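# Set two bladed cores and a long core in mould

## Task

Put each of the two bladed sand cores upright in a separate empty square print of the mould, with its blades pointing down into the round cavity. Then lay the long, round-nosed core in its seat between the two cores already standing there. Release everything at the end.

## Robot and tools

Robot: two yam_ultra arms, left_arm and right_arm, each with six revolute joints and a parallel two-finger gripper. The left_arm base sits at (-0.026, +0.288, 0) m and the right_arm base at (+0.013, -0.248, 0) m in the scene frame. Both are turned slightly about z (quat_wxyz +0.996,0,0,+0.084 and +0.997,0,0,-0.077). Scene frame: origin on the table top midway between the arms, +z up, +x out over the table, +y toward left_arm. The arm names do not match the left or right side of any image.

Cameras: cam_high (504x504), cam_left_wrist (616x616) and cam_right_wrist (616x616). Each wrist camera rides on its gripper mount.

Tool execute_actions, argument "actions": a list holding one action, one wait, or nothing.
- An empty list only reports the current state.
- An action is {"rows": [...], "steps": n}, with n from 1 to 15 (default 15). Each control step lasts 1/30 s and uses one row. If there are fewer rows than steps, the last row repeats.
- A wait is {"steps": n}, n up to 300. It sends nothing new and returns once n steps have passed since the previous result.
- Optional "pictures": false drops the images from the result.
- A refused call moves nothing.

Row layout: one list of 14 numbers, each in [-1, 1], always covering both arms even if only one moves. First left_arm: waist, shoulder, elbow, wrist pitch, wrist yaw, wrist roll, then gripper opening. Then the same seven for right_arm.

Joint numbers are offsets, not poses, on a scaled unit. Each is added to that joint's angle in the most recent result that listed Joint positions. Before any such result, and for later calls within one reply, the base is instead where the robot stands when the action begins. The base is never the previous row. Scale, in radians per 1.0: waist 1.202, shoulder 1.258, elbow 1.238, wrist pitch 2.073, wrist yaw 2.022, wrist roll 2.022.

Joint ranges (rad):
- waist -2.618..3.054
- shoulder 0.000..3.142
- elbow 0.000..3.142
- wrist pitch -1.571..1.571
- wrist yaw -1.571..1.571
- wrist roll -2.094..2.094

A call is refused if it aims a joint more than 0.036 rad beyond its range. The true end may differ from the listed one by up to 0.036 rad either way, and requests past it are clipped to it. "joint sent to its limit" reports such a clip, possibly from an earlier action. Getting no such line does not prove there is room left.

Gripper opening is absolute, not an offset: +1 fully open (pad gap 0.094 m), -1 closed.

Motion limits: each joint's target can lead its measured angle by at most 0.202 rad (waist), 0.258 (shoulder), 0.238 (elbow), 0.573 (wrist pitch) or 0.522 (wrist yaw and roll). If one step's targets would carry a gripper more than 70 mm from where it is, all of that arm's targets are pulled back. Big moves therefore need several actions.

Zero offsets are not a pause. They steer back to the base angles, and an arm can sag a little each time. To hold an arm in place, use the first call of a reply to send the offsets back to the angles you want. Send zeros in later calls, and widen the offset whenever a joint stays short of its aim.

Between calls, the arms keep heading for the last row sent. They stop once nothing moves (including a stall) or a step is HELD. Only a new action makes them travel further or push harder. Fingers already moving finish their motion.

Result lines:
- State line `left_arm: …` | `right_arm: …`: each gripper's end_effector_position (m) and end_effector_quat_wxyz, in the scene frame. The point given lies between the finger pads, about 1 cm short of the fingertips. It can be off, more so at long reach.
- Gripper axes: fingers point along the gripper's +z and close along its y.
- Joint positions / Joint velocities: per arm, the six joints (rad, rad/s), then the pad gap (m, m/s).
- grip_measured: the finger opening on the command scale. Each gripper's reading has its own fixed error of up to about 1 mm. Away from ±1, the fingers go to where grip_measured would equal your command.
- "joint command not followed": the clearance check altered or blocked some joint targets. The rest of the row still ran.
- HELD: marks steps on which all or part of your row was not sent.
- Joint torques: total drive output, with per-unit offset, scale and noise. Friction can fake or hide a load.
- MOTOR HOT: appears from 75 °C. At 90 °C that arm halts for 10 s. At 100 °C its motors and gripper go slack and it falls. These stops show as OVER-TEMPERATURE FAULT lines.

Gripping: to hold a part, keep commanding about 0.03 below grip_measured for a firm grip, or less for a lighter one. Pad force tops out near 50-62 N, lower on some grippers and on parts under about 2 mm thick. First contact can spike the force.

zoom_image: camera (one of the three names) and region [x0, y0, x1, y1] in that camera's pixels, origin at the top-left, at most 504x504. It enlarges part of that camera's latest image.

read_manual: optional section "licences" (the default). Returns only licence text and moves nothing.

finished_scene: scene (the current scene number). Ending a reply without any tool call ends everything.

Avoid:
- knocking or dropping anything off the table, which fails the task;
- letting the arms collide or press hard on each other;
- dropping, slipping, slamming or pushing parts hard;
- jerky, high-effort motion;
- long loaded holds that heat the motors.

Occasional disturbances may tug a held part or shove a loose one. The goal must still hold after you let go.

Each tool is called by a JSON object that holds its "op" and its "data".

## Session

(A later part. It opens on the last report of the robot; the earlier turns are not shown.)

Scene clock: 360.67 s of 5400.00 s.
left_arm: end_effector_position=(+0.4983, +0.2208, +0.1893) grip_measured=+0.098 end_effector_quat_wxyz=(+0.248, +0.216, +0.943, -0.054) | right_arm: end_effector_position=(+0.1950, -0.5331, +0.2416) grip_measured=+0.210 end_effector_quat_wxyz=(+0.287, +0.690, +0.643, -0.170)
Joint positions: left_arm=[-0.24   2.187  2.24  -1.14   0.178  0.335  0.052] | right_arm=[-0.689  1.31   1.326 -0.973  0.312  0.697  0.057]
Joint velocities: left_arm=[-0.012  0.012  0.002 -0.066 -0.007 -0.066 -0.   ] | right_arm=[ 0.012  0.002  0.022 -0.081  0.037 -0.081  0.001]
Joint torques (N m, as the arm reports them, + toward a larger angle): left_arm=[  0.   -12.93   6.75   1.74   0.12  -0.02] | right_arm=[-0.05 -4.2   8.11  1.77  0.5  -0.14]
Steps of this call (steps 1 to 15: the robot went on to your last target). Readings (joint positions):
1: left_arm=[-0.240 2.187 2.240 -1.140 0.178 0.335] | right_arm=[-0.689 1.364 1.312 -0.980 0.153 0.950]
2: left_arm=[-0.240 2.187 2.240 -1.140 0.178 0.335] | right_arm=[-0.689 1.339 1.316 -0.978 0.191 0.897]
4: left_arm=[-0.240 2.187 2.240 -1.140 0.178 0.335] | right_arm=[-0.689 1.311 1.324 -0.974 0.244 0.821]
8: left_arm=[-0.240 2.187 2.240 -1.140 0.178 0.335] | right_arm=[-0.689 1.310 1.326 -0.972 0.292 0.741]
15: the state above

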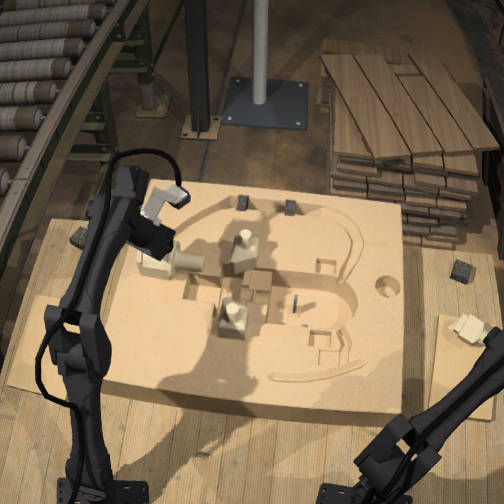

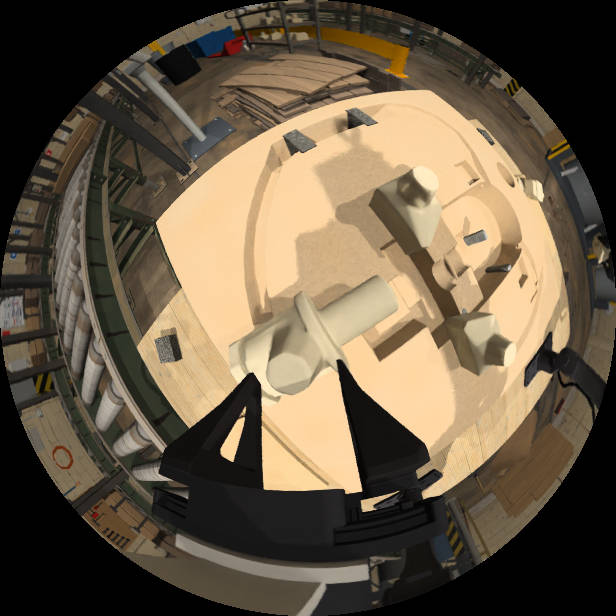

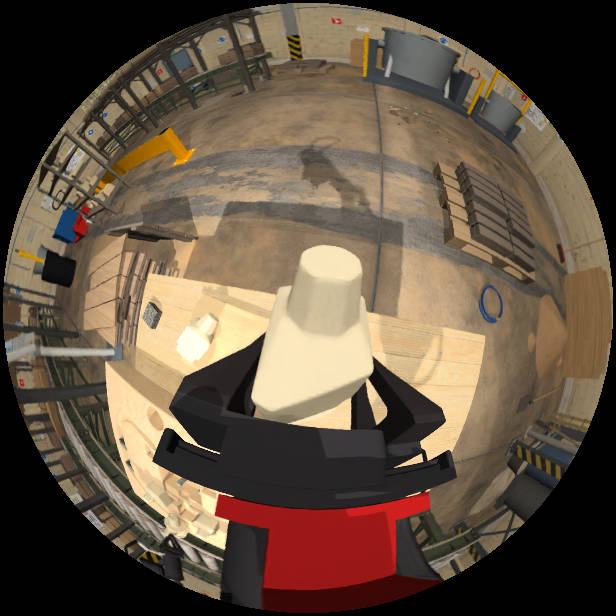

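{"op": "execute_actions", "data": {"actions": [{"rows":[[0,0.005,0,0.01,0,0,0.1,0.03,-0.01,0.01,0.03,0.02,0,0.1],[0,0.01,0,0.02,0,0,0.1,0.07,-0.01,-0.01,0.04,0.04,0,0.1],[0,0.015,0,0.028,0,0,0.1,0.12,-0.02,-0.03,0.05,0.05,0,0.1],[0,0.02,0,0.028,0,0,0.1,0.18,-0.02,-0.05,0.07,0.06,0,0.1],[0,0.026,0,0.028,0,0,0.1,0.24,-0.03,-0.07,0.08,0.08,0,0.1],[0,0.026,0,0.028,0,0,0.1,0.3,-0.03,-0.09,0.1,0.09,0,0.1],[0,0.026,0,0.028,0,0,0.1,0.36,-0.04,-0.11,0.11,0.1,0,0.1],[0,0.026,0,0.028,0,0,0.1,0.42,-0.04,-0.13,0.12,0.12,0,0.1],[0,0.026,0,0.028,0,0,0.1,0.48,-0.05,-0.15,0.14,0.13,0,0.1],[0,0.026,0,0.028,0,0,0.1,0.54,-0.05,-0.17,0.15,0.14,0,0.1],[0,0.026,0,0.028,0,0,0.1,0.6,-0.06,-0.19,0.17,0.16,0,0.1],[0,0.026,0,0.028,0,0,0.1,0.67,-0.06,-0.21,0.18,0.17,0,0.1],[0,0.026,0,0.028,0,0,0.1,0.74,-0.06,-0.23,0.2,0.19,0,0.1],[0,0.026,0,0.028,0,0,0.1,0.81,-0.06,-0.25,0.21,0.2,0,0.1],[0,0.026,0,0.028,0,0,0.1,0.87,-0.06,-0.25,0.22,0.22,0,0.1]]}], "pictures": false}}

{"op": "execute_actions", "data": {"actions": [{"steps":12}]}}

Scene clock: 374.00 s of 5400.00 s.
left_arm: end_effector_position=(+0.5099, +0.2200, +0.1799) grip_measured=+0.098 end_effector_quat_wxyz=(+0.256, +0.216, +0.941, -0.053) | right_arm: end_effector_position=(+0.3468, -0.3334, +0.1926) grip_measured=+0.209 end_effector_quat_wxyz=(+0.382, +0.378, +0.830, -0.152)
Joint positions: left_arm=[-0.24   2.216  2.24  -1.095  0.178  0.335  0.052] | right_arm=[ 0.196  1.29   1.028 -0.664  0.597  0.69   0.057]
Joint velocities: left_arm=[ 0.017 -0.002  0.007 -0.022  0.007  0.022 -0.001] | right_arm=[ 2.103 -0.042 -0.491  0.535  0.828 -0.051  0.001]
Joint torques (N m, as the arm reports them, + toward a larger angle): left_arm=[  0.06 -11.42   6.85   1.77   0.12  -0.01] | right_arm=[-0.14 -7.33  8.23  1.91  0.71  0.07]
Steps of this call (steps 1 to 30: the robot went on to your last target; steps 31 to 90: nothing new was sent; then 9.83 s passed at rest; steps 91 to 105: all 15 steps of this action). Readings (joint positions):
91: left_arm=[-0.240 2.187 2.240 -1.139 0.178 0.335] | right_arm=[-0.686 1.310 1.326 -0.972 0.320 0.686]
92: left_arm=[-0.240 2.187 2.240 -1.135 0.178 0.335] | right_arm=[-0.673 1.310 1.323 -0.969 0.334 0.687]
94: left_arm=[-0.240 2.189 2.240 -1.120 0.178 0.335] | right_arm=[-0.600 1.310 1.302 -0.943 0.378 0.690]
98: left_arm=[-0.240 2.204 2.240 -1.100 0.178 0.335] | right_arm=[-0.328 1.310 1.206 -0.844 0.448 0.690]
105: the state above

Scene clock: 374.40 s of 5400.00 s.
left_arm: end_effector_position=(+0.5107, +0.2200, +0.1803) grip_measured=+0.098 end_effector_quat_wxyz=(+0.257, +0.216, +0.940, -0.053) | right_arm: end_effector_position=(+0.3619, -0.2901, +0.2101) grip_measured=+0.209 end_effector_quat_wxyz=(+0.441, +0.328, +0.823, -0.144)
Joint positions: left_arm=[-0.24   2.216  2.24  -1.091  0.178  0.335  0.052] | right_arm=[ 0.365  1.273  1.004 -0.573  0.703  0.69   0.057]
Joint velocities: left_arm=[ 0.007 -0.007  0.007 -0.081  0.007  0.037 -0.001] | right_arm=[ 0.012 -0.007 -0.017  0.066  0.095  0.007 -0.   ]
Joint torques (N m, as the arm reports them, + toward a larger angle): left_arm=[  0.05 -11.5    6.72   1.79   0.12   0.  ] | right_arm=[-0.81 -6.33  7.79  1.92  0.83  0.08]
Steps of this call (steps 1 to 12: the robot went on to your last target). Readings (joint positions):
1: left_arm=[-0.240 2.216 2.240 -1.093 0.178 0.335] | right_arm=[0.265 1.289 1.015 -0.646 0.616 0.690]
2: left_arm=[-0.240 2.216 2.240 -1.093 0.178 0.335] | right_arm=[0.318 1.289 1.008 -0.631 0.624 0.690]
4: left_arm=[-0.240 2.216 2.240 -1.093 0.178 0.335] | right_arm=[0.368 1.289 1.004 -0.607 0.633 0.690]
8: left_arm=[-0.240 2.216 2.240 -1.092 0.178 0.335] | right_arm=[0.366 1.279 1.004 -0.581 0.679 0.690]
12: the state above

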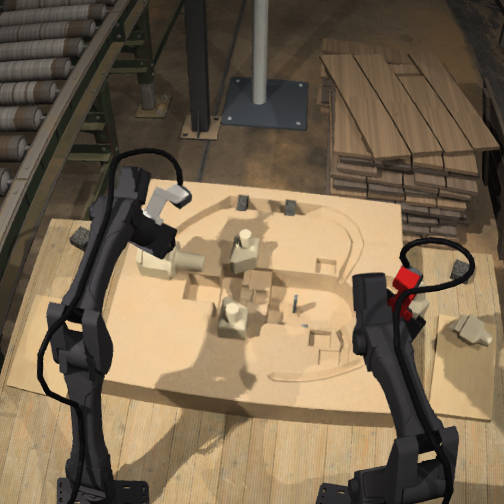

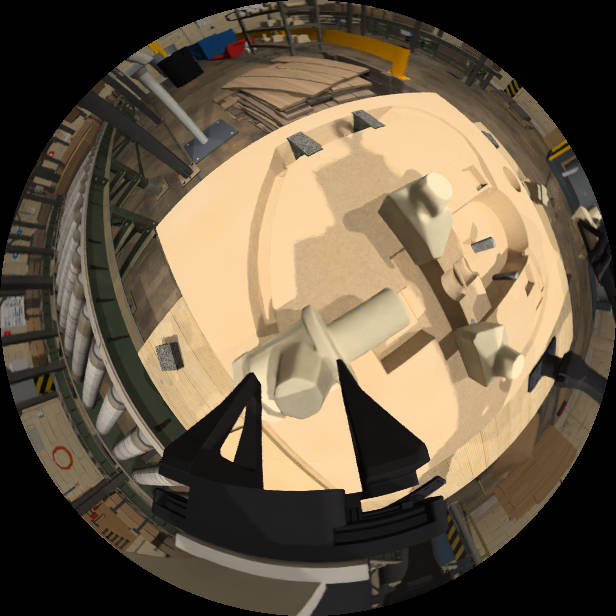

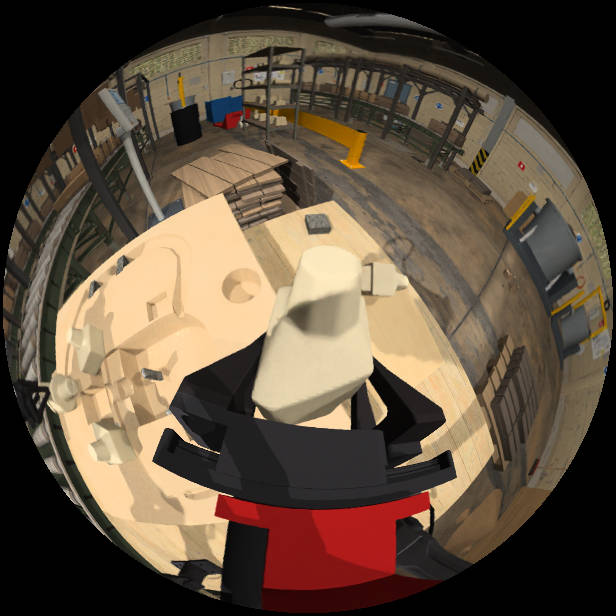

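{"op": "execute_actions", "data": {"actions": [{"rows":[[0,-0.005,0,-0.008,0,0,0.05,0.03,-0.04,0.01,0.04,0.03,0,0.1],[0,-0.005,0,-0.008,0,0,0,0.07,-0.05,0,0.06,0.05,0,0.1],[0,-0.005,0,-0.008,0,0,-0.05,0.12,-0.06,-0.02,0.08,0.07,0,0.1],[0,-0.005,0,-0.008,0,0,-0.1,0.18,-0.07,-0.04,0.1,0.09,0,0.1],[0,-0.005,0,-0.008,0,0,-0.15,0.24,-0.08,-0.06,0.12,0.11,0,0.1],[0,-0.005,0,-0.008,0,0,-0.2,0.3,-0.09,-0.09,0.14,0.13,0,0.1],[0,-0.005,0,-0.008,0,0,-0.24,0.36,-0.1,-0.12,0.16,0.15,0,0.1],[0,-0.005,0,-0.008,0,0,-0.28,0.42,-0.114,-0.14,0.18,0.17,0,0.1],[0,-0.005,0,-0.008,0,0,-0.32,0.48,-0.114,-0.17,0.19,0.19,0,0.1],[0,-0.005,0,-0.008,0,0,-0.36,0.54,-0.114,-0.19,0.2,0.2,0,0.1],[0,-0.005,0,-0.008,0,0,-0.4,0.6,-0.114,-0.22,0.21,0.22,0,0.1],[0,-0.005,0,-0.008,0,0,-0.45,0.67,-0.114,-0.24,0.22,0.23,0,0.1],[0,-0.005,0,-0.008,0,0,-0.5,0.74,-0.114,-0.27,0.232,0.24,-0.01,0.1],[0,-0.005,0,-0.008,0,0,-0.5,0.81,-0.114,-0.29,0.232,0.252,-0.01,0.1],[0,-0.005,0,-0.008,0,0,-0.5,0.868,-0.114,-0.315,0.232,0.252,-0.01,0.1]]}], "pictures": false}}

{"op": "execute_actions", "data": {"actions": [{"steps":15}]}}

{"op": "zoom_image", "data": {"camera": "cam_high", "region": [180, 290, 380, 470]}}

Scene clock: 389.03 s of 5400.00 s.
left_arm: end_effector_position=(+0.5092, +0.2174, +0.1800) grip_measured=-0.274 end_effector_quat_wxyz=(+0.256, +0.218, +0.940, -0.058) | right_arm: end_effector_position=(+0.2777, -0.0666, +0.1987) grip_measured=+0.209 end_effector_quat_wxyz=(+0.591, +0.052, +0.805, -0.000)
Joint positions: left_arm=[-0.241  2.216  2.24  -1.096  0.189  0.335  0.034] | right_arm=[ 1.263  1.165  0.667 -0.185  1.073  0.685  0.057]
Joint velocities: left_arm=[-0.002  0.002  0.002 -0.022  0.022 -0.007 -0.   ] | right_arm=[ 2.137 -0.007 -0.935  0.462  0.623 -0.11  -0.   ]
Joint torques (N m, as the arm reports them, + toward a larger angle): left_arm=[  0.18 -12.29   6.8    1.5    0.04   0.01] | right_arm=[-0.26 -5.08  7.12  1.66  0.88 -0.13]
Steps of this call (steps 1 to 30: the robot went on to your last target; steps 31 to 90: nothing new was sent; then 11.13 s passed at rest; steps 91 to 105: all 15 steps of this action). Readings (joint positions):
91: left_arm=[-0.240 2.216 2.240 -1.091 0.178 0.335] | right_arm=[0.368 1.273 1.004 -0.570 0.716 0.690]
92: left_arm=[-0.240 2.216 2.240 -1.092 0.178 0.335] | right_arm=[0.381 1.271 1.002 -0.562 0.728 0.690]
94: left_arm=[-0.240 2.216 2.240 -1.092 0.178 0.335] | right_arm=[0.454 1.254 0.979 -0.521 0.774 0.690]
98: left_arm=[-0.241 2.216 2.240 -1.096 0.188 0.335] | right_arm=[0.735 1.196 0.882 -0.380 0.880 0.690]
105: the state above

Scene clock: 389.53 s of 5400.00 s.
left_arm: end_effector_position=(+0.5092, +0.2174, +0.1800) grip_measured=-0.274 end_effector_quat_wxyz=(+0.256, +0.218, +0.940, -0.058) | right_arm: end_effector_position=(+0.2483, -0.0476, +0.1878) grip_measured=+0.209 end_effector_quat_wxyz=(+0.608, +0.002, +0.794, +0.008)
Joint positions: left_arm=[-0.241  2.216  2.24  -1.096  0.189  0.335  0.034] | right_arm=[ 1.414  1.165  0.597 -0.137  1.157  0.678  0.057]
Joint velocities: left_arm=[-0.002 -0.002  0.002 -0.037 -0.051  0.007 -0.   ] | right_arm=[-0.007 -0.022  0.007  0.037  0.007 -0.007  0.   ]
Joint torques (N m, as the arm reports them, + toward a larger angle): left_arm=[  0.18 -12.27   6.82   1.5    0.04   0.01] | right_arm=[-0.47 -4.89  7.89  1.77  1.04 -0.1 ]
Steps of this call (steps 1 to 15: the robot went on to your last target). Readings (joint positions):
1: left_arm=[-0.241 2.216 2.240 -1.096 0.189 0.335] | right_arm=[1.330 1.165 0.639 -0.175 1.086 0.683]
2: left_arm=[-0.241 2.216 2.240 -1.096 0.189 0.335] | right_arm=[1.379 1.165 0.619 -0.171 1.088 0.681]
4: left_arm=[-0.241 2.216 2.240 -1.096 0.189 0.335] | right_arm=[1.413 1.165 0.599 -0.170 1.096 0.679]
8: left_arm=[-0.241 2.216 2.240 -1.096 0.189 0.335] | right_arm=[1.414 1.165 0.597 -0.152 1.135 0.678]
15: the state above

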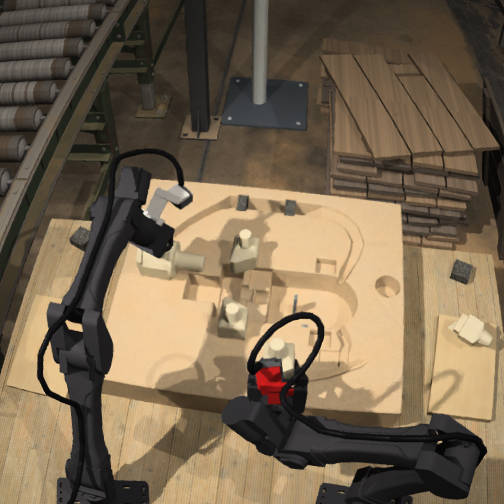

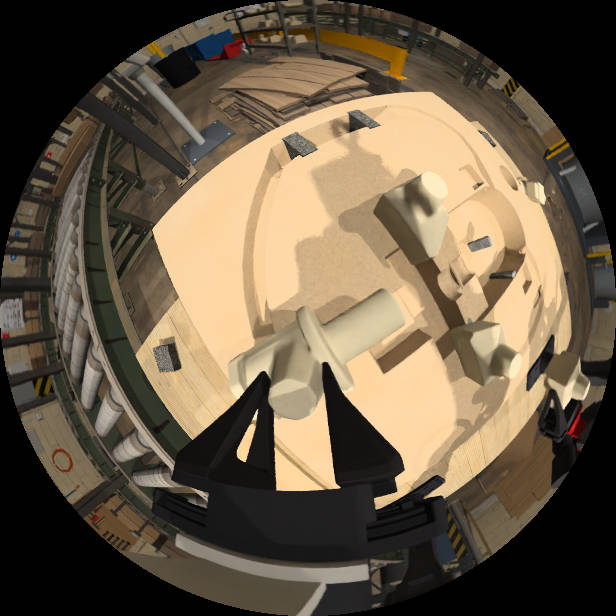

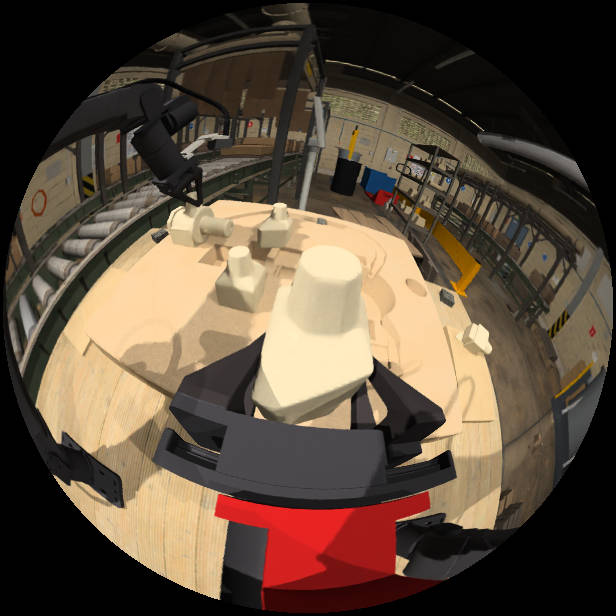

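Region (180, 290, 380, 470) of cam_high's 504x504 image, scaled by 2.520, with more detail than that image has; it fills the top 454 rows of this view, and the rest is white.

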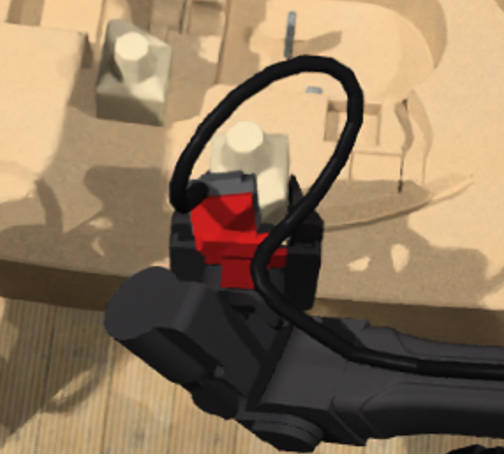

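{"op": "execute_actions", "data": {"actions": [{"rows":[[0,-0.03,0.03,0.02,0,0,-0.5,0,-0.02,0.015,0.025,0.025,0,0.1],[0,-0.045,0.03,0.03,0,0,-0.5,0,-0.02,0.015,0.025,0.025,0,0.1],[0,-0.06,0.03,0.03,0,0,-0.5,0,-0.02,0.015,0.025,0.025,0,0.1],[0,-0.07,0.03,0.03,0,0,-0.5,0,-0.02,0.015,0.025,0.025,0,0.1],[0,-0.08,0.02,0.03,0,0,-0.5,0,-0.02,0.015,0.025,0.025,0,0.1],[0,-0.09,0.01,0.03,0,0,-0.5,0,-0.02,0.015,0.025,0.025,0,0.1],[0,-0.1,0,0.03,0,0,-0.5,0,-0.02,0.015,0.025,0.025,0,0.1],[0,-0.11,-0.015,0.035,0,0,-0.5,0,-0.02,0.015,0.025,0.025,0,0.1],[-0.01,-0.12,-0.03,0.04,0,-0.01,-0.5,0,-0.02,0.015,0.025,0.025,0,0.1],[-0.02,-0.13,-0.045,0.04,-0.005,-0.015,-0.5,0,-0.02,0.015,0.025,0.025,0,0.1],[-0.035,-0.14,-0.06,0.045,-0.01,-0.02,-0.5,0,-0.02,0.015,0.025,0.025,0,0.1],[-0.05,-0.149,-0.075,0.05,-0.013,-0.03,-0.5,0,-0.02,0.015,0.025,0.025,0,0.1],[-0.065,-0.149,-0.09,0.05,-0.017,-0.035,-0.5,0,-0.02,0.015,0.025,0.025,0,0.1],[-0.08,-0.149,-0.105,0.056,-0.02,-0.045,-0.5,0,-0.02,0.015,0.025,0.025,0,0.1],[-0.1,-0.149,-0.115,0.056,-0.024,-0.053,-0.5,0,-0.02,0.015,0.025,0.025,0,0.1]]}], "pictures": false}}

{"op": "execute_actions", "data": {"actions": [{"steps":15}]}}

{"op": "zoom_image", "data": {"camera": "cam_high", "region": [120, 210, 290, 350]}}

Scene clock: 410.83 s of 5400.00 s.
left_arm: end_effector_position=(+0.4828, +0.2037, +0.2152) grip_measured=-0.274 end_effector_quat_wxyz=(+0.276, +0.211, +0.937, -0.040) | right_arm: end_effector_position=(+0.2487, -0.0474, +0.1893) grip_measured=+0.209 end_effector_quat_wxyz=(+0.610, +0.006, +0.792, +0.010)
Joint positions: left_arm=[-0.291  2.065  2.125 -1.077  0.13   0.285  0.034] | right_arm=[ 1.414  1.165  0.597 -0.127  1.162  0.678  0.057]
Joint velocities: left_arm=[-0.51  -0.217 -0.393  0.125 -0.227 -0.315  0.002] | right_arm=[-0.022 -0.007 -0.002 -0.007 -0.022  0.066  0.001]
Joint torques (N m, as the arm reports them, + toward a larger angle): left_arm=[ -3.68 -12.56   6.48   2.7    0.56  -0.06] | right_arm=[-0.01 -4.23  7.97  1.77  0.98 -0.01]
Steps of this call (steps 1 to 15: the robot went on to your last target; steps 16 to 90: nothing new was sent; then 17.80 s passed at rest; steps 91 to 105: all 15 steps of this action). Readings (joint positions):
91: left_arm=[-0.241 2.215 2.240 -1.095 0.189 0.335] | right_arm=[1.414 1.165 0.597 -0.133 1.162 0.678]
92: left_arm=[-0.241 2.213 2.240 -1.094 0.189 0.335] | right_arm=[1.414 1.165 0.597 -0.132 1.162 0.678]
94: left_arm=[-0.241 2.209 2.240 -1.096 0.186 0.335] | right_arm=[1.414 1.165 0.597 -0.130 1.162 0.678]
98: left_arm=[-0.241 2.173 2.224 -1.098 0.175 0.335] | right_arm=[1.414 1.165 0.597 -0.128 1.162 0.678]
105: the state above

Scene clock: 411.33 s of 5400.00 s.
left_arm: end_effector_position=(+0.4707, +0.1643, +0.2005) grip_measured=-0.274 end_effector_quat_wxyz=(+0.258, +0.225, +0.938, -0.059) | right_arm: end_effector_position=(+0.2487, -0.0474, +0.1894) grip_measured=+0.209 end_effector_quat_wxyz=(+0.610, +0.006, +0.792, +0.010)
Joint positions: left_arm=[-0.37   2.065  2.08  -1.065  0.131  0.235  0.034] | right_arm=[ 1.414  1.165  0.597 -0.127  1.162  0.678  0.057]
Joint velocities: left_arm=[ 0.017 -0.012  0.002 -0.022 -0.007 -0.051  0.   ] | right_arm=[ 0.017  0.017 -0.002  0.022 -0.066  0.095  0.001]
Joint torques (N m, as the arm reports them, + toward a larger angle): left_arm=[  0.87 -13.64   8.23   2.69   0.21  -0.04] | right_arm=[-0.02 -4.18  7.96  1.78  0.97 -0.02]
Steps of this call (steps 1 to 15: the robot went on to your last target). Readings (joint positions):
1: left_arm=[-0.309 2.061 2.114 -1.075 0.123 0.275] | right_arm=[1.414 1.165 0.597 -0.127 1.162 0.678]
2: left_arm=[-0.328 2.060 2.107 -1.074 0.123 0.266] | right_arm=[1.414 1.165 0.597 -0.127 1.162 0.678]
4: left_arm=[-0.358 2.062 2.091 -1.071 0.130 0.254] | right_arm=[1.414 1.165 0.597 -0.127 1.162 0.678]
8: left_arm=[-0.377 2.065 2.080 -1.071 0.146 0.240] | right_arm=[1.414 1.165 0.597 -0.127 1.162 0.678]
15: the state above

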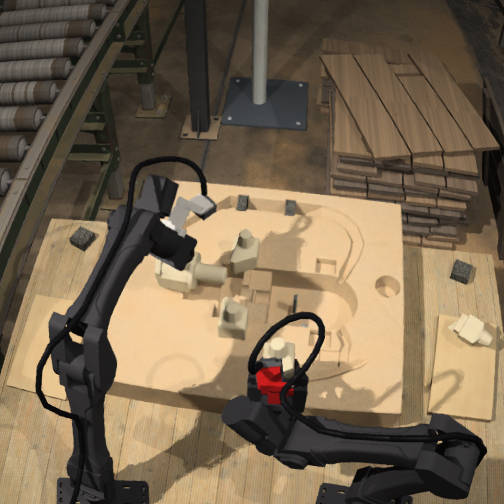

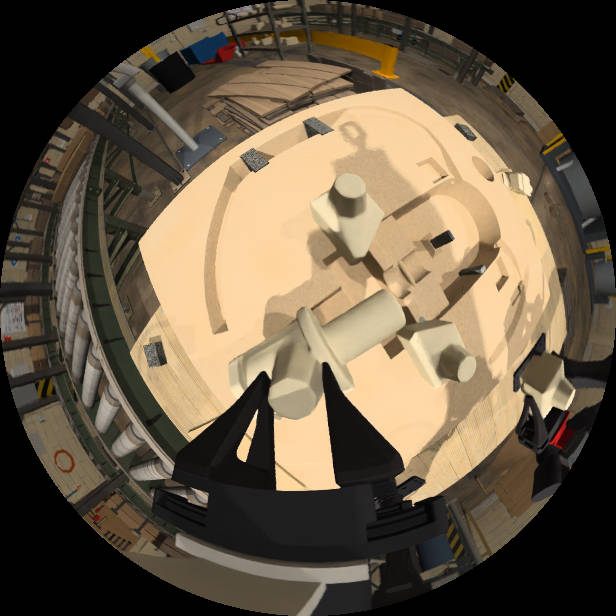

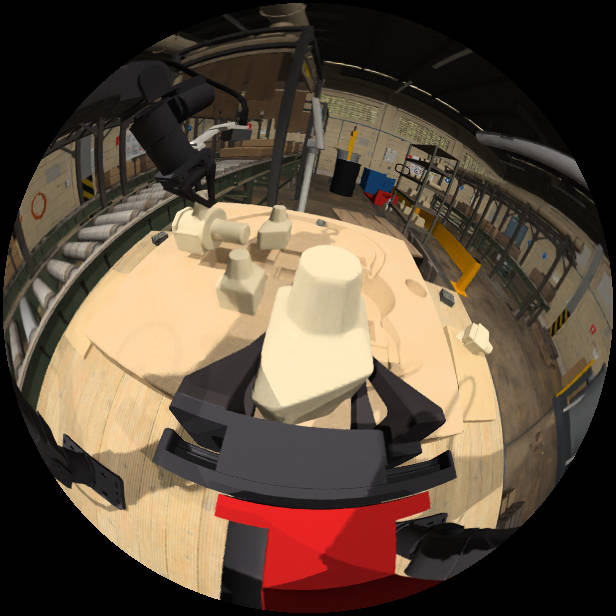

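Region (120, 210, 290, 350) of cam_high's 504x504 image, scaled by 2.965, with more detail than that image has; it fills the top 415 rows of this view, and the rest is white.

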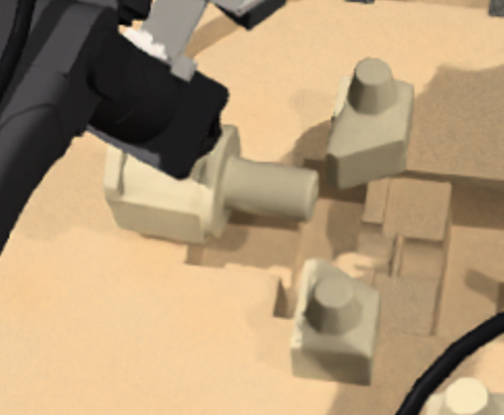

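{"op": "execute_actions", "data": {"actions": [{"rows":[[-0.01,-0.03,0.015,0.04,0,-0.005,-0.5,0,-0.02,0.015,0.025,0.025,0,0.1],[-0.02,-0.03,0.015,0.04,-0.003,-0.01,-0.5,0,-0.02,0.015,0.025,0.025,0,0.1],[-0.03,-0.03,0.015,0.04,-0.006,-0.016,-0.5,0,-0.02,0.015,0.025,0.025,0,0.1],[-0.04,-0.03,0.015,0.04,-0.009,-0.022,-0.5,0,-0.02,0.015,0.025,0.025,0,0.1],[-0.05,-0.03,0.015,0.04,-0.012,-0.028,-0.5,0,-0.02,0.015,0.025,0.025,0,0.1],[-0.06,-0.03,0.015,0.04,-0.015,-0.034,-0.5,0,-0.02,0.015,0.025,0.025,0,0.1],[-0.07,-0.03,0.015,0.04,-0.018,-0.04,-0.5,0,-0.02,0.015,0.025,0.025,0,0.1],[-0.08,-0.03,0.015,0.04,-0.021,-0.046,-0.5,0,-0.02,0.015,0.025,0.025,0,0.1],[-0.09,-0.03,0.015,0.04,-0.025,-0.053,-0.5,0,-0.02,0.015,0.025,0.025,0,0.1],[-0.1,-0.03,0.015,0.04,-0.028,-0.06,-0.5,0,-0.02,0.015,0.025,0.025,0,0.1],[-0.108,-0.03,0.015,0.04,-0.03,-0.066,-0.5,0,-0.02,0.015,0.025,0.025,0,0.1]]}], "pictures": false}}

{"op": "execute_actions", "data": {"actions": [{"steps":12}]}}

{"op": "zoom_image", "data": {"camera": "cam_high", "region": [120, 210, 290, 350]}}

{"op": "zoom_image", "data": {"camera": "cam_left_wrist", "region": [190, 200, 490, 460]}}

Scene clock: 426.30 s of 5400.00 s.
left_arm: end_effector_position=(+0.4527, +0.1061, +0.1997) grip_measured=-0.274 end_effector_quat_wxyz=(+0.252, +0.232, +0.937, -0.066) | right_arm: end_effector_position=(+0.2491, -0.0468, +0.1906) grip_measured=+0.209 end_effector_quat_wxyz=(+0.612, +0.009, +0.791, +0.013)
Joint positions: left_arm=[-0.507  2.065  2.08  -1.065  0.08   0.126  0.034] | right_arm=[ 1.414  1.165  0.597 -0.118  1.163  0.678  0.057]
Joint velocities: left_arm=[-0.134 -0.002  0.007 -0.037  0.037 -0.168 -0.   ] | right_arm=[-0.017 -0.002 -0.002 -0.022  0.095 -0.081 -0.001]
Joint torques (N m, as the arm reports them, + toward a larger angle): left_arm=[  1.52 -13.76   8.4    2.69  -0.14  -0.03] | right_arm=[-0.01 -4.22  7.94  1.79  1.01 -0.01]
Steps of this call (steps 1 to 15: the robot went on to your last target; steps 16 to 90: nothing new was sent; then 11.47 s passed at rest; steps 91 to 105: all 15 steps of this action). Readings (joint positions):
91: left_arm=[-0.370 2.065 2.080 -1.065 0.130 0.232] | right_arm=[1.414 1.165 0.597 -0.126 1.162 0.678]
92: left_arm=[-0.372 2.065 2.080 -1.065 0.127 0.230] | right_arm=[1.414 1.165 0.597 -0.125 1.162 0.678]
94: left_arm=[-0.380 2.065 2.080 -1.065 0.114 0.221] | right_arm=[1.414 1.165 0.597 -0.122 1.163 0.678]
98: left_arm=[-0.421 2.065 2.080 -1.065 0.087 0.188] | right_arm=[1.414 1.165 0.597 -0.119 1.163 0.678]
105: the state above

Scene clock: 426.70 s of 5400.00 s.
left_arm: end_effector_position=(+0.4529, +0.1067, +0.1996) grip_measured=-0.274 end_effector_quat_wxyz=(+0.252, +0.223, +0.940, -0.063) | right_arm: end_effector_position=(+0.2491, -0.0468, +0.1906) grip_measured=+0.209 end_effector_quat_wxyz=(+0.612, +0.009, +0.791, +0.013)
Joint positions: left_arm=[-0.509  2.065  2.08  -1.065  0.07   0.108  0.034] | right_arm=[ 1.414  1.165  0.597 -0.118  1.163  0.678  0.057]
Joint velocities: left_arm=[-0.022 -0.022  0.002 -0.037  0.007  0.066  0.001] | right_arm=[-0.002  0.002 -0.002 -0.022 -0.037  0.007 -0.   ]
Joint torques (N m, as the arm reports them, + toward a larger angle): left_arm=[  0.93 -13.75   8.33   2.68   0.05  -0.07] | right_arm=[-0.03 -4.23  7.95  1.78  1.03 -0.03]
Steps of this call (steps 1 to 12: the robot went on to your last target). Readings (joint positions):
1: left_arm=[-0.510 2.065 2.080 -1.065 0.082 0.121] | right_arm=[1.414 1.165 0.597 -0.118 1.163 0.678]
2: left_arm=[-0.510 2.065 2.080 -1.065 0.082 0.118] | right_arm=[1.414 1.165 0.597 -0.118 1.163 0.678]
4: left_arm=[-0.510 2.065 2.080 -1.065 0.078 0.114] | right_arm=[1.414 1.165 0.597 -0.118 1.163 0.678]
8: left_arm=[-0.509 2.065 2.080 -1.065 0.070 0.110] | right_arm=[1.414 1.165 0.597 -0.118 1.163 0.678]
12: the state above

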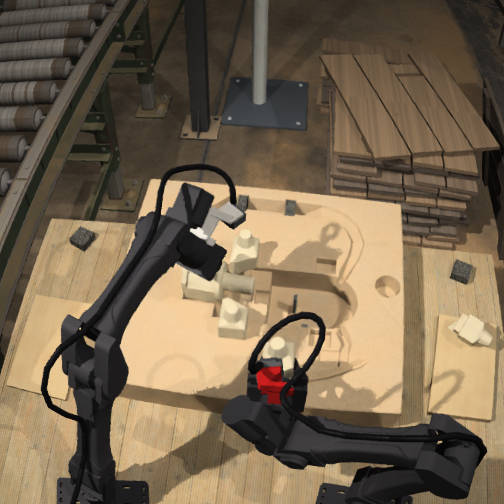

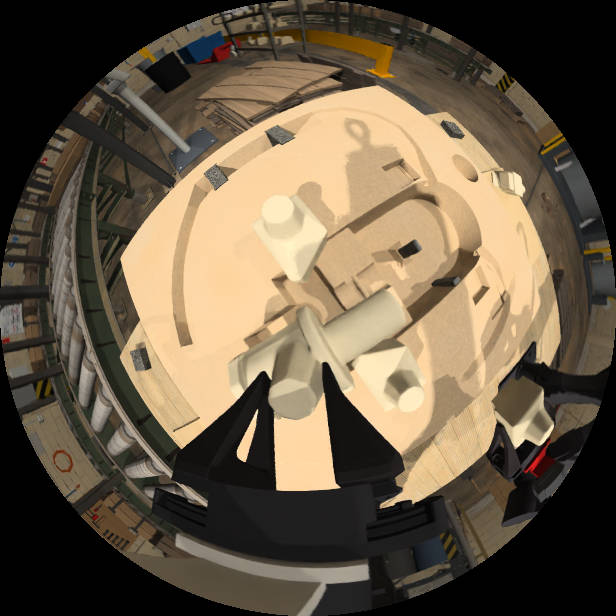

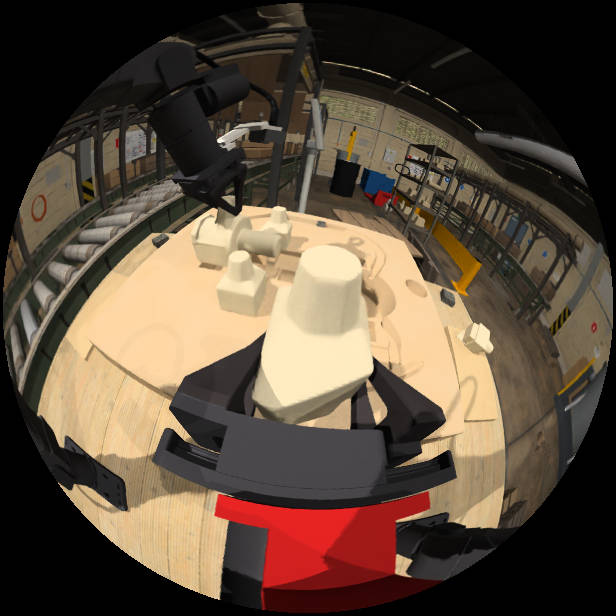

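Region (120, 210, 290, 350) of cam_high's 504x504 image, scaled by 2.965, with more detail than that image has; it fills the top 415 rows of this view, and the rest is white.

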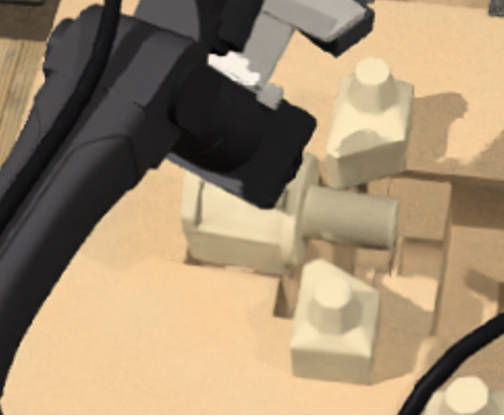

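Region (190, 200, 490, 460) of cam_left_wrist's 616x616 image, scaled by 1.680, with more detail than that image has; it fills the top 437 rows of this view, and the rest is white.

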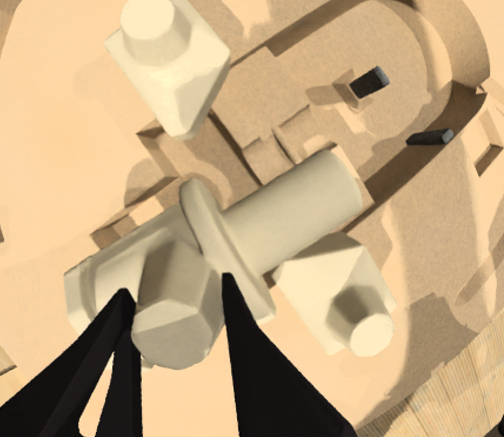

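{"op": "execute_actions", "data": {"actions": [{"rows":[[0.005,-0.03,0.04,0.04,0,0,-0.5,0,-0.02,0.015,0.02,0.025,0,0.1],[0.01,-0.025,0.05,0.04,0,0,-0.5,0,-0.02,0.015,0.02,0.025,0,0.1],[0.015,-0.02,0.06,0.04,0,0,-0.5,0,-0.02,0.015,0.02,0.025,0,0.1],[0.02,-0.01,0.07,0.04,0,0,-0.5,0,-0.02,0.015,0.02,0.025,0,0.1],[0.02,0,0.08,0.04,0,0,-0.5,0,-0.02,0.015,0.02,0.025,0,0.1],[0.02,0.01,0.09,0.04,0,0,-0.5,0,-0.02,0.015,0.02,0.025,0,0.1],[0.02,0.022,0.1,0.04,0,0,-0.5,0,-0.02,0.015,0.02,0.025,0,0.1]]}]}}

{"op": "zoom_image", "data": {"camera": "cam_high", "region": [160, 230, 280, 330]}}

{"op": "zoom_image", "data": {"camera": "cam_left_wrist", "region": [190, 200, 490, 460]}}

Scene clock: 438.67 s of 5400.00 s.
left_arm: end_effector_position=(+0.4715, +0.1096, +0.1931) grip_measured=-0.274 end_effector_quat_wxyz=(+0.258, +0.215, +0.940, -0.060) | right_arm: end_effector_position=(+0.2491, -0.0470, +0.1907) grip_measured=+0.209 end_effector_quat_wxyz=(+0.612, +0.009, +0.791, +0.013)
Joint positions: left_arm=[-0.494  2.126  2.143 -1.055  0.066  0.107  0.034] | right_arm=[ 1.414  1.165  0.597 -0.118  1.165  0.678  0.057]
Joint velocities: left_arm=[-0.017  0.012 -0.012 -0.081 -0.037  0.007 -0.001] | right_arm=[ 0.002 -0.002  0.017 -0.051  0.007 -0.095 -0.   ]
Joint torques (N m, as the arm reports them, + toward a larger angle): left_arm=[  0.93 -14.01  11.87   2.77   0.1    0.04] | right_arm=[ 0.02 -4.19  7.97  1.76  1.01  0.01]
Steps of this call (steps 1 to 30: the robot went on to your last target; steps 31 to 90: nothing new was sent; then 8.47 s passed at rest; steps 91 to 105: all 15 steps of this action). Readings (joint positions):
91: left_arm=[-0.509 2.065 2.080 -1.065 0.070 0.107] | right_arm=[1.414 1.165 0.597 -0.118 1.163 0.678]
92: left_arm=[-0.509 2.065 2.080 -1.065 0.070 0.107] | right_arm=[1.414 1.165 0.597 -0.118 1.164 0.678]
94: left_arm=[-0.508 2.067 2.085 -1.067 0.070 0.107] | right_arm=[1.414 1.165 0.597 -0.118 1.164 0.678]
98: left_arm=[-0.499 2.101 2.133 -1.067 0.070 0.107] | right_arm=[1.414 1.165 0.597 -0.118 1.165 0.678]
105: the state above

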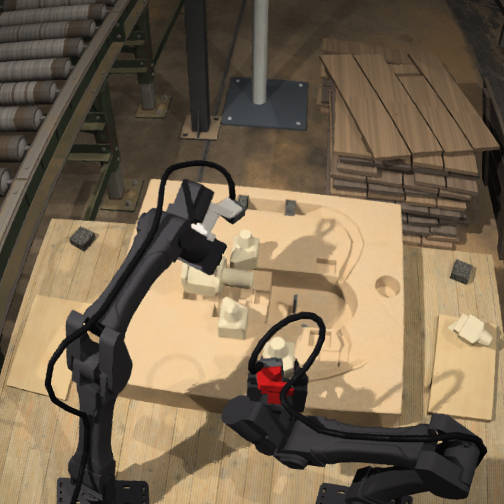

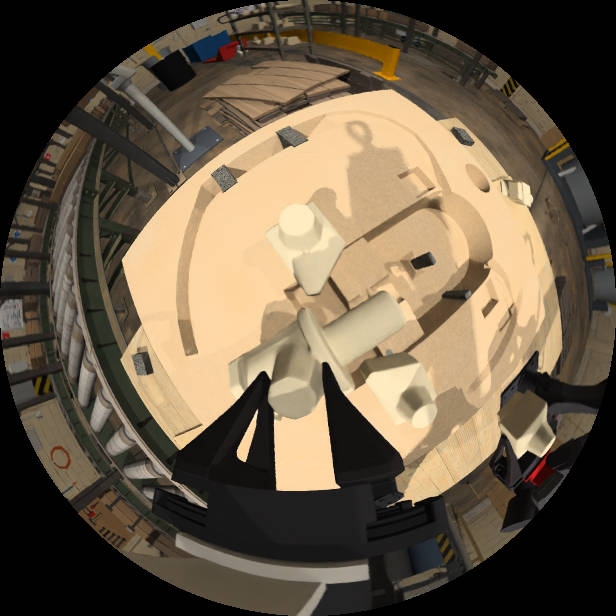

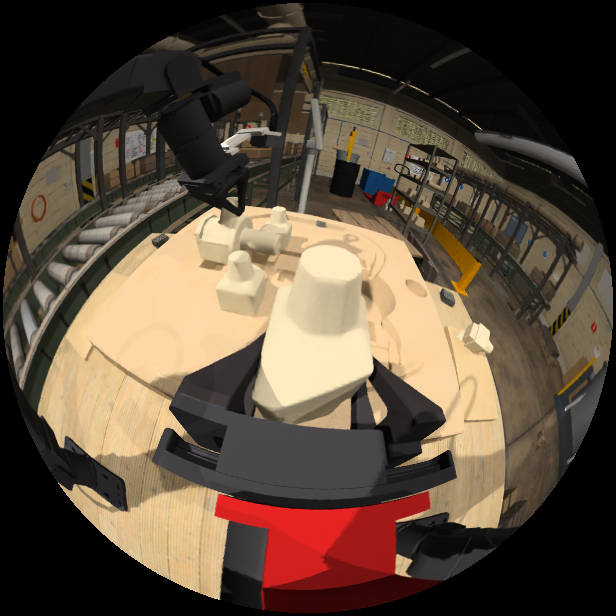

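Region (160, 230, 280, 330) of cam_high's 504x504 image, scaled by 4.200, with more detail than that image has.

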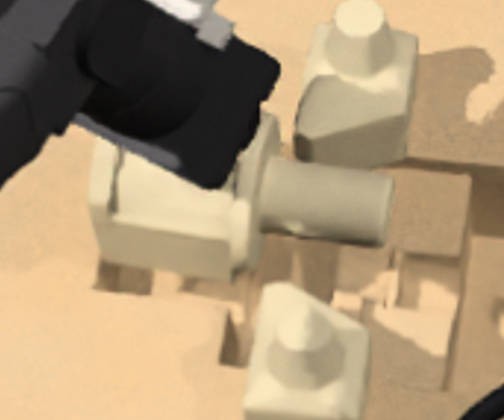

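Region (190, 200, 490, 460) of cam_left_wrist's 616x616 image, scaled by 1.680, with more detail than that image has; it fills the top 437 rows of this view, and the rest is white.

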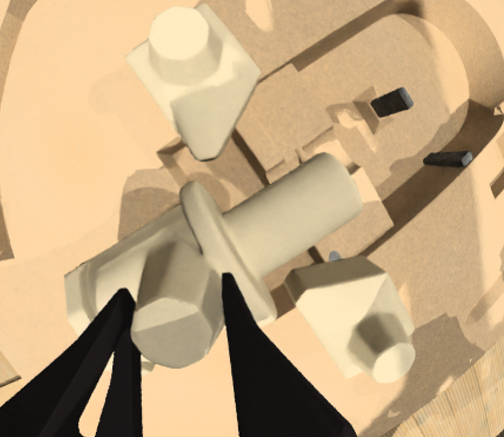

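{"op": "execute_actions", "data": {"actions": [{"rows":[[-0.008,-0.035,0.01,0.036,0,0,-0.5,0,-0.02,0.015,0.02,0.025,0,0.1],[-0.008,-0.04,0,0.04,0,0,-0.5,0,-0.02,0.015,0.02,0.025,0,0.1],[-0.008,-0.045,-0.01,0.045,0,0,-0.5,0,-0.02,0.015,0.02,0.025,0,0.1],[-0.008,-0.05,-0.02,0.05,0,0,-0.5,0,-0.02,0.015,0.02,0.025,0,0.1],[-0.008,-0.055,-0.03,0.055,0,0,-0.5,0,-0.02,0.015,0.02,0.025,0,0.1],[-0.008,-0.06,-0.04,0.06,0,0,-0.5,0,-0.02,0.015,0.02,0.025,0,0.1],[-0.008,-0.065,-0.05,0.065,0,0,-0.5,0,-0.02,0.015,0.02,0.025,0,0.1],[-0.008,-0.07,-0.06,0.07,0,0,-0.5,0,-0.02,0.015,0.02,0.025,0,0.1],[-0.008,-0.072,-0.07,0.075,0,0,-0.5,0,-0.02,0.015,0.02,0.025,0,0.1],[-0.008,-0.072,-0.08,0.08,0,0,-0.5,0,-0.02,0.015,0.02,0.025,0,0.1],[-0.008,-0.072,-0.09,0.085,0,0,-0.5,0,-0.02,0.015,0.02,0.025,0,0.1],[-0.008,-0.072,-0.1,0.09,0,0,-0.5,0,-0.02,0.015,0.02,0.025,0,0.1],[-0.008,-0.072,-0.11,0.093,0,0,-0.5,0,-0.02,0.015,0.02,0.025,0,0.1],[-0.008,-0.072,-0.118,0.093,0,0,-0.5,0,-0.02,0.015,0.02,0.025,0,0.1]]}], "pictures": false}}

{"op": "execute_actions", "data": {"actions": [{"steps":12}]}}

{"op": "zoom_image", "data": {"camera": "cam_high", "region": [160, 230, 280, 330]}}

{"op": "zoom_image", "data": {"camera": "cam_left_wrist", "region": [190, 200, 490, 460]}}

Scene clock: 457.90 s of 5400.00 s.
left_arm: end_effector_position=(+0.4674, +0.1115, +0.1740) grip_measured=-0.274 end_effector_quat_wxyz=(+0.257, +0.214, +0.940, -0.059) | right_arm: end_effector_position=(+0.2491, -0.0471, +0.1908) grip_measured=+0.209 end_effector_quat_wxyz=(+0.612, +0.010, +0.790, +0.013)
Joint positions: left_arm=[-0.494  2.085  2.002 -0.957  0.063  0.106  0.034] | right_arm=[ 1.414  1.165  0.597 -0.118  1.166  0.678  0.057]
Joint velocities: left_arm=[-0.007  0.002 -0.227  0.125 -0.095 -0.007  0.001] | right_arm=[-0.007 -0.007  0.002 -0.022 -0.007  0.022  0.001]
Joint torques (N m, as the arm reports them, + toward a larger angle): left_arm=[ -0.79 -14.8    7.54   2.55   0.12   0.01] | right_arm=[ 0.02 -4.15  7.99  1.78  1.02 -0.01]
Steps of this call (steps 1 to 15: the robot went on to your last target; steps 16 to 90: nothing new was sent; then 15.73 s passed at rest; steps 91 to 105: all 15 steps of this action). Readings (joint positions):
91: left_arm=[-0.494 2.127 2.143 -1.057 0.066 0.107] | right_arm=[1.414 1.165 0.597 -0.118 1.165 0.678]
92: left_arm=[-0.494 2.127 2.143 -1.057 0.066 0.107] | right_arm=[1.414 1.165 0.597 -0.118 1.165 0.678]
94: left_arm=[-0.494 2.122 2.129 -1.048 0.066 0.107] | right_arm=[1.414 1.165 0.597 -0.118 1.165 0.678]
98: left_arm=[-0.494 2.105 2.079 -1.021 0.066 0.107] | right_arm=[1.414 1.165 0.597 -0.118 1.166 0.678]
105: the state above

Scene clock: 458.30 s of 5400.00 s.
left_arm: end_effector_position=(+0.4665, +0.1123, +0.1680) grip_measured=-0.274 end_effector_quat_wxyz=(+0.254, +0.214, +0.942, -0.057) | right_arm: end_effector_position=(+0.2491, -0.0471, +0.1908) grip_measured=+0.209 end_effector_quat_wxyz=(+0.612, +0.010, +0.790, +0.013)
Joint positions: left_arm=[-0.494  2.085  1.982 -0.945  0.061  0.106  0.034] | right_arm=[ 1.414  1.165  0.597 -0.118  1.166  0.678  0.057]
Joint velocities: left_arm=[ 0.012  0.007 -0.007 -0.037 -0.007  0.007  0.   ] | right_arm=[-0.007 -0.012 -0.007  0.037 -0.037 -0.037  0.001]
Joint torques (N m, as the arm reports them, + toward a larger angle): left_arm=[ -0.84 -14.96   8.21   2.72   0.1    0.  ] | right_arm=[ 0.03 -4.2   7.97  1.76  1.01  0.01]
Steps of this call (steps 1 to 12: the robot went on to your last target). Readings (joint positions):
1: left_arm=[-0.494 2.085 1.995 -0.953 0.063 0.106] | right_arm=[1.414 1.165 0.597 -0.118 1.166 0.678]
2: left_arm=[-0.494 2.085 1.988 -0.952 0.062 0.106] | right_arm=[1.414 1.165 0.597 -0.118 1.166 0.678]
4: left_arm=[-0.494 2.085 1.983 -0.950 0.061 0.106] | right_arm=[1.414 1.165 0.597 -0.118 1.166 0.678]
8: left_arm=[-0.494 2.085 1.982 -0.946 0.061 0.106] | right_arm=[1.414 1.165 0.597 -0.118 1.166 0.678]
12: the state above

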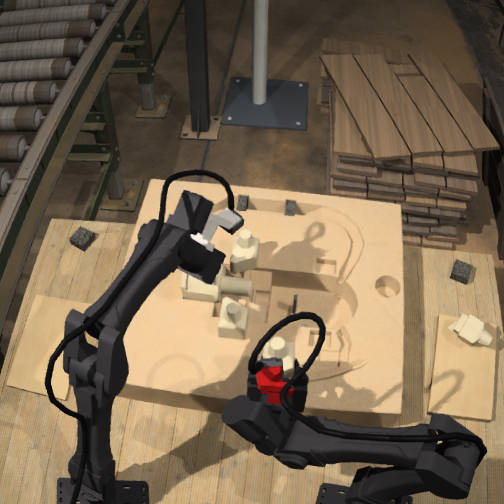

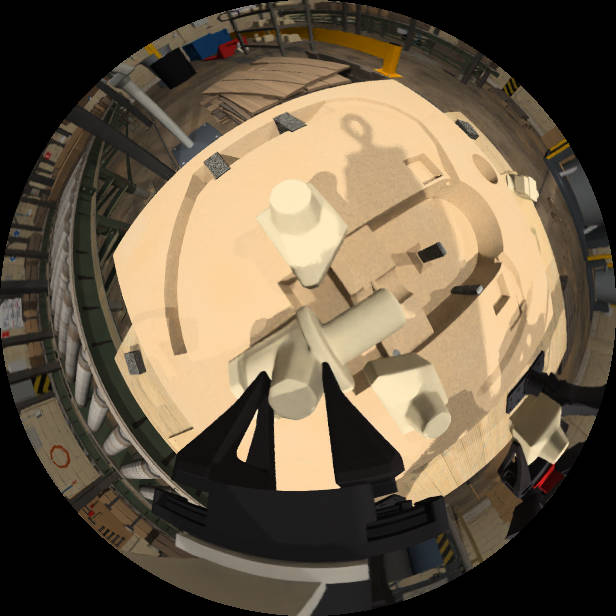

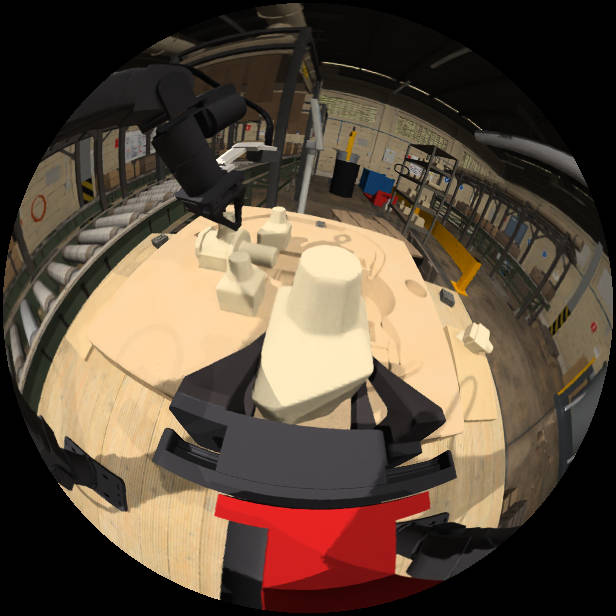

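Region (160, 230, 280, 330) of cam_high's 504x504 image, scaled by 4.200, with more detail than that image has.

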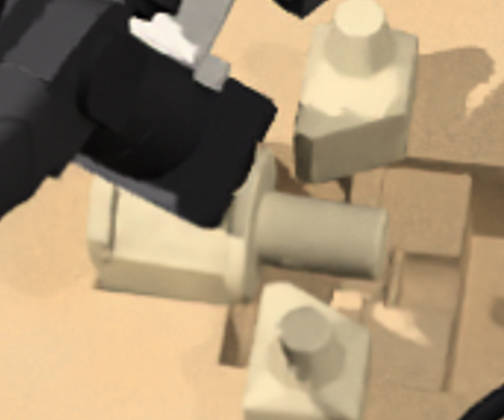

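Region (190, 200, 490, 460) of cam_left_wrist's 616x616 image, scaled by 1.680, with more detail than that image has; it fills the top 437 rows of this view, and the rest is white.

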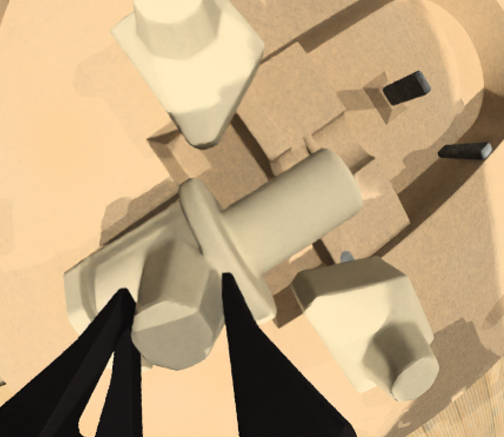

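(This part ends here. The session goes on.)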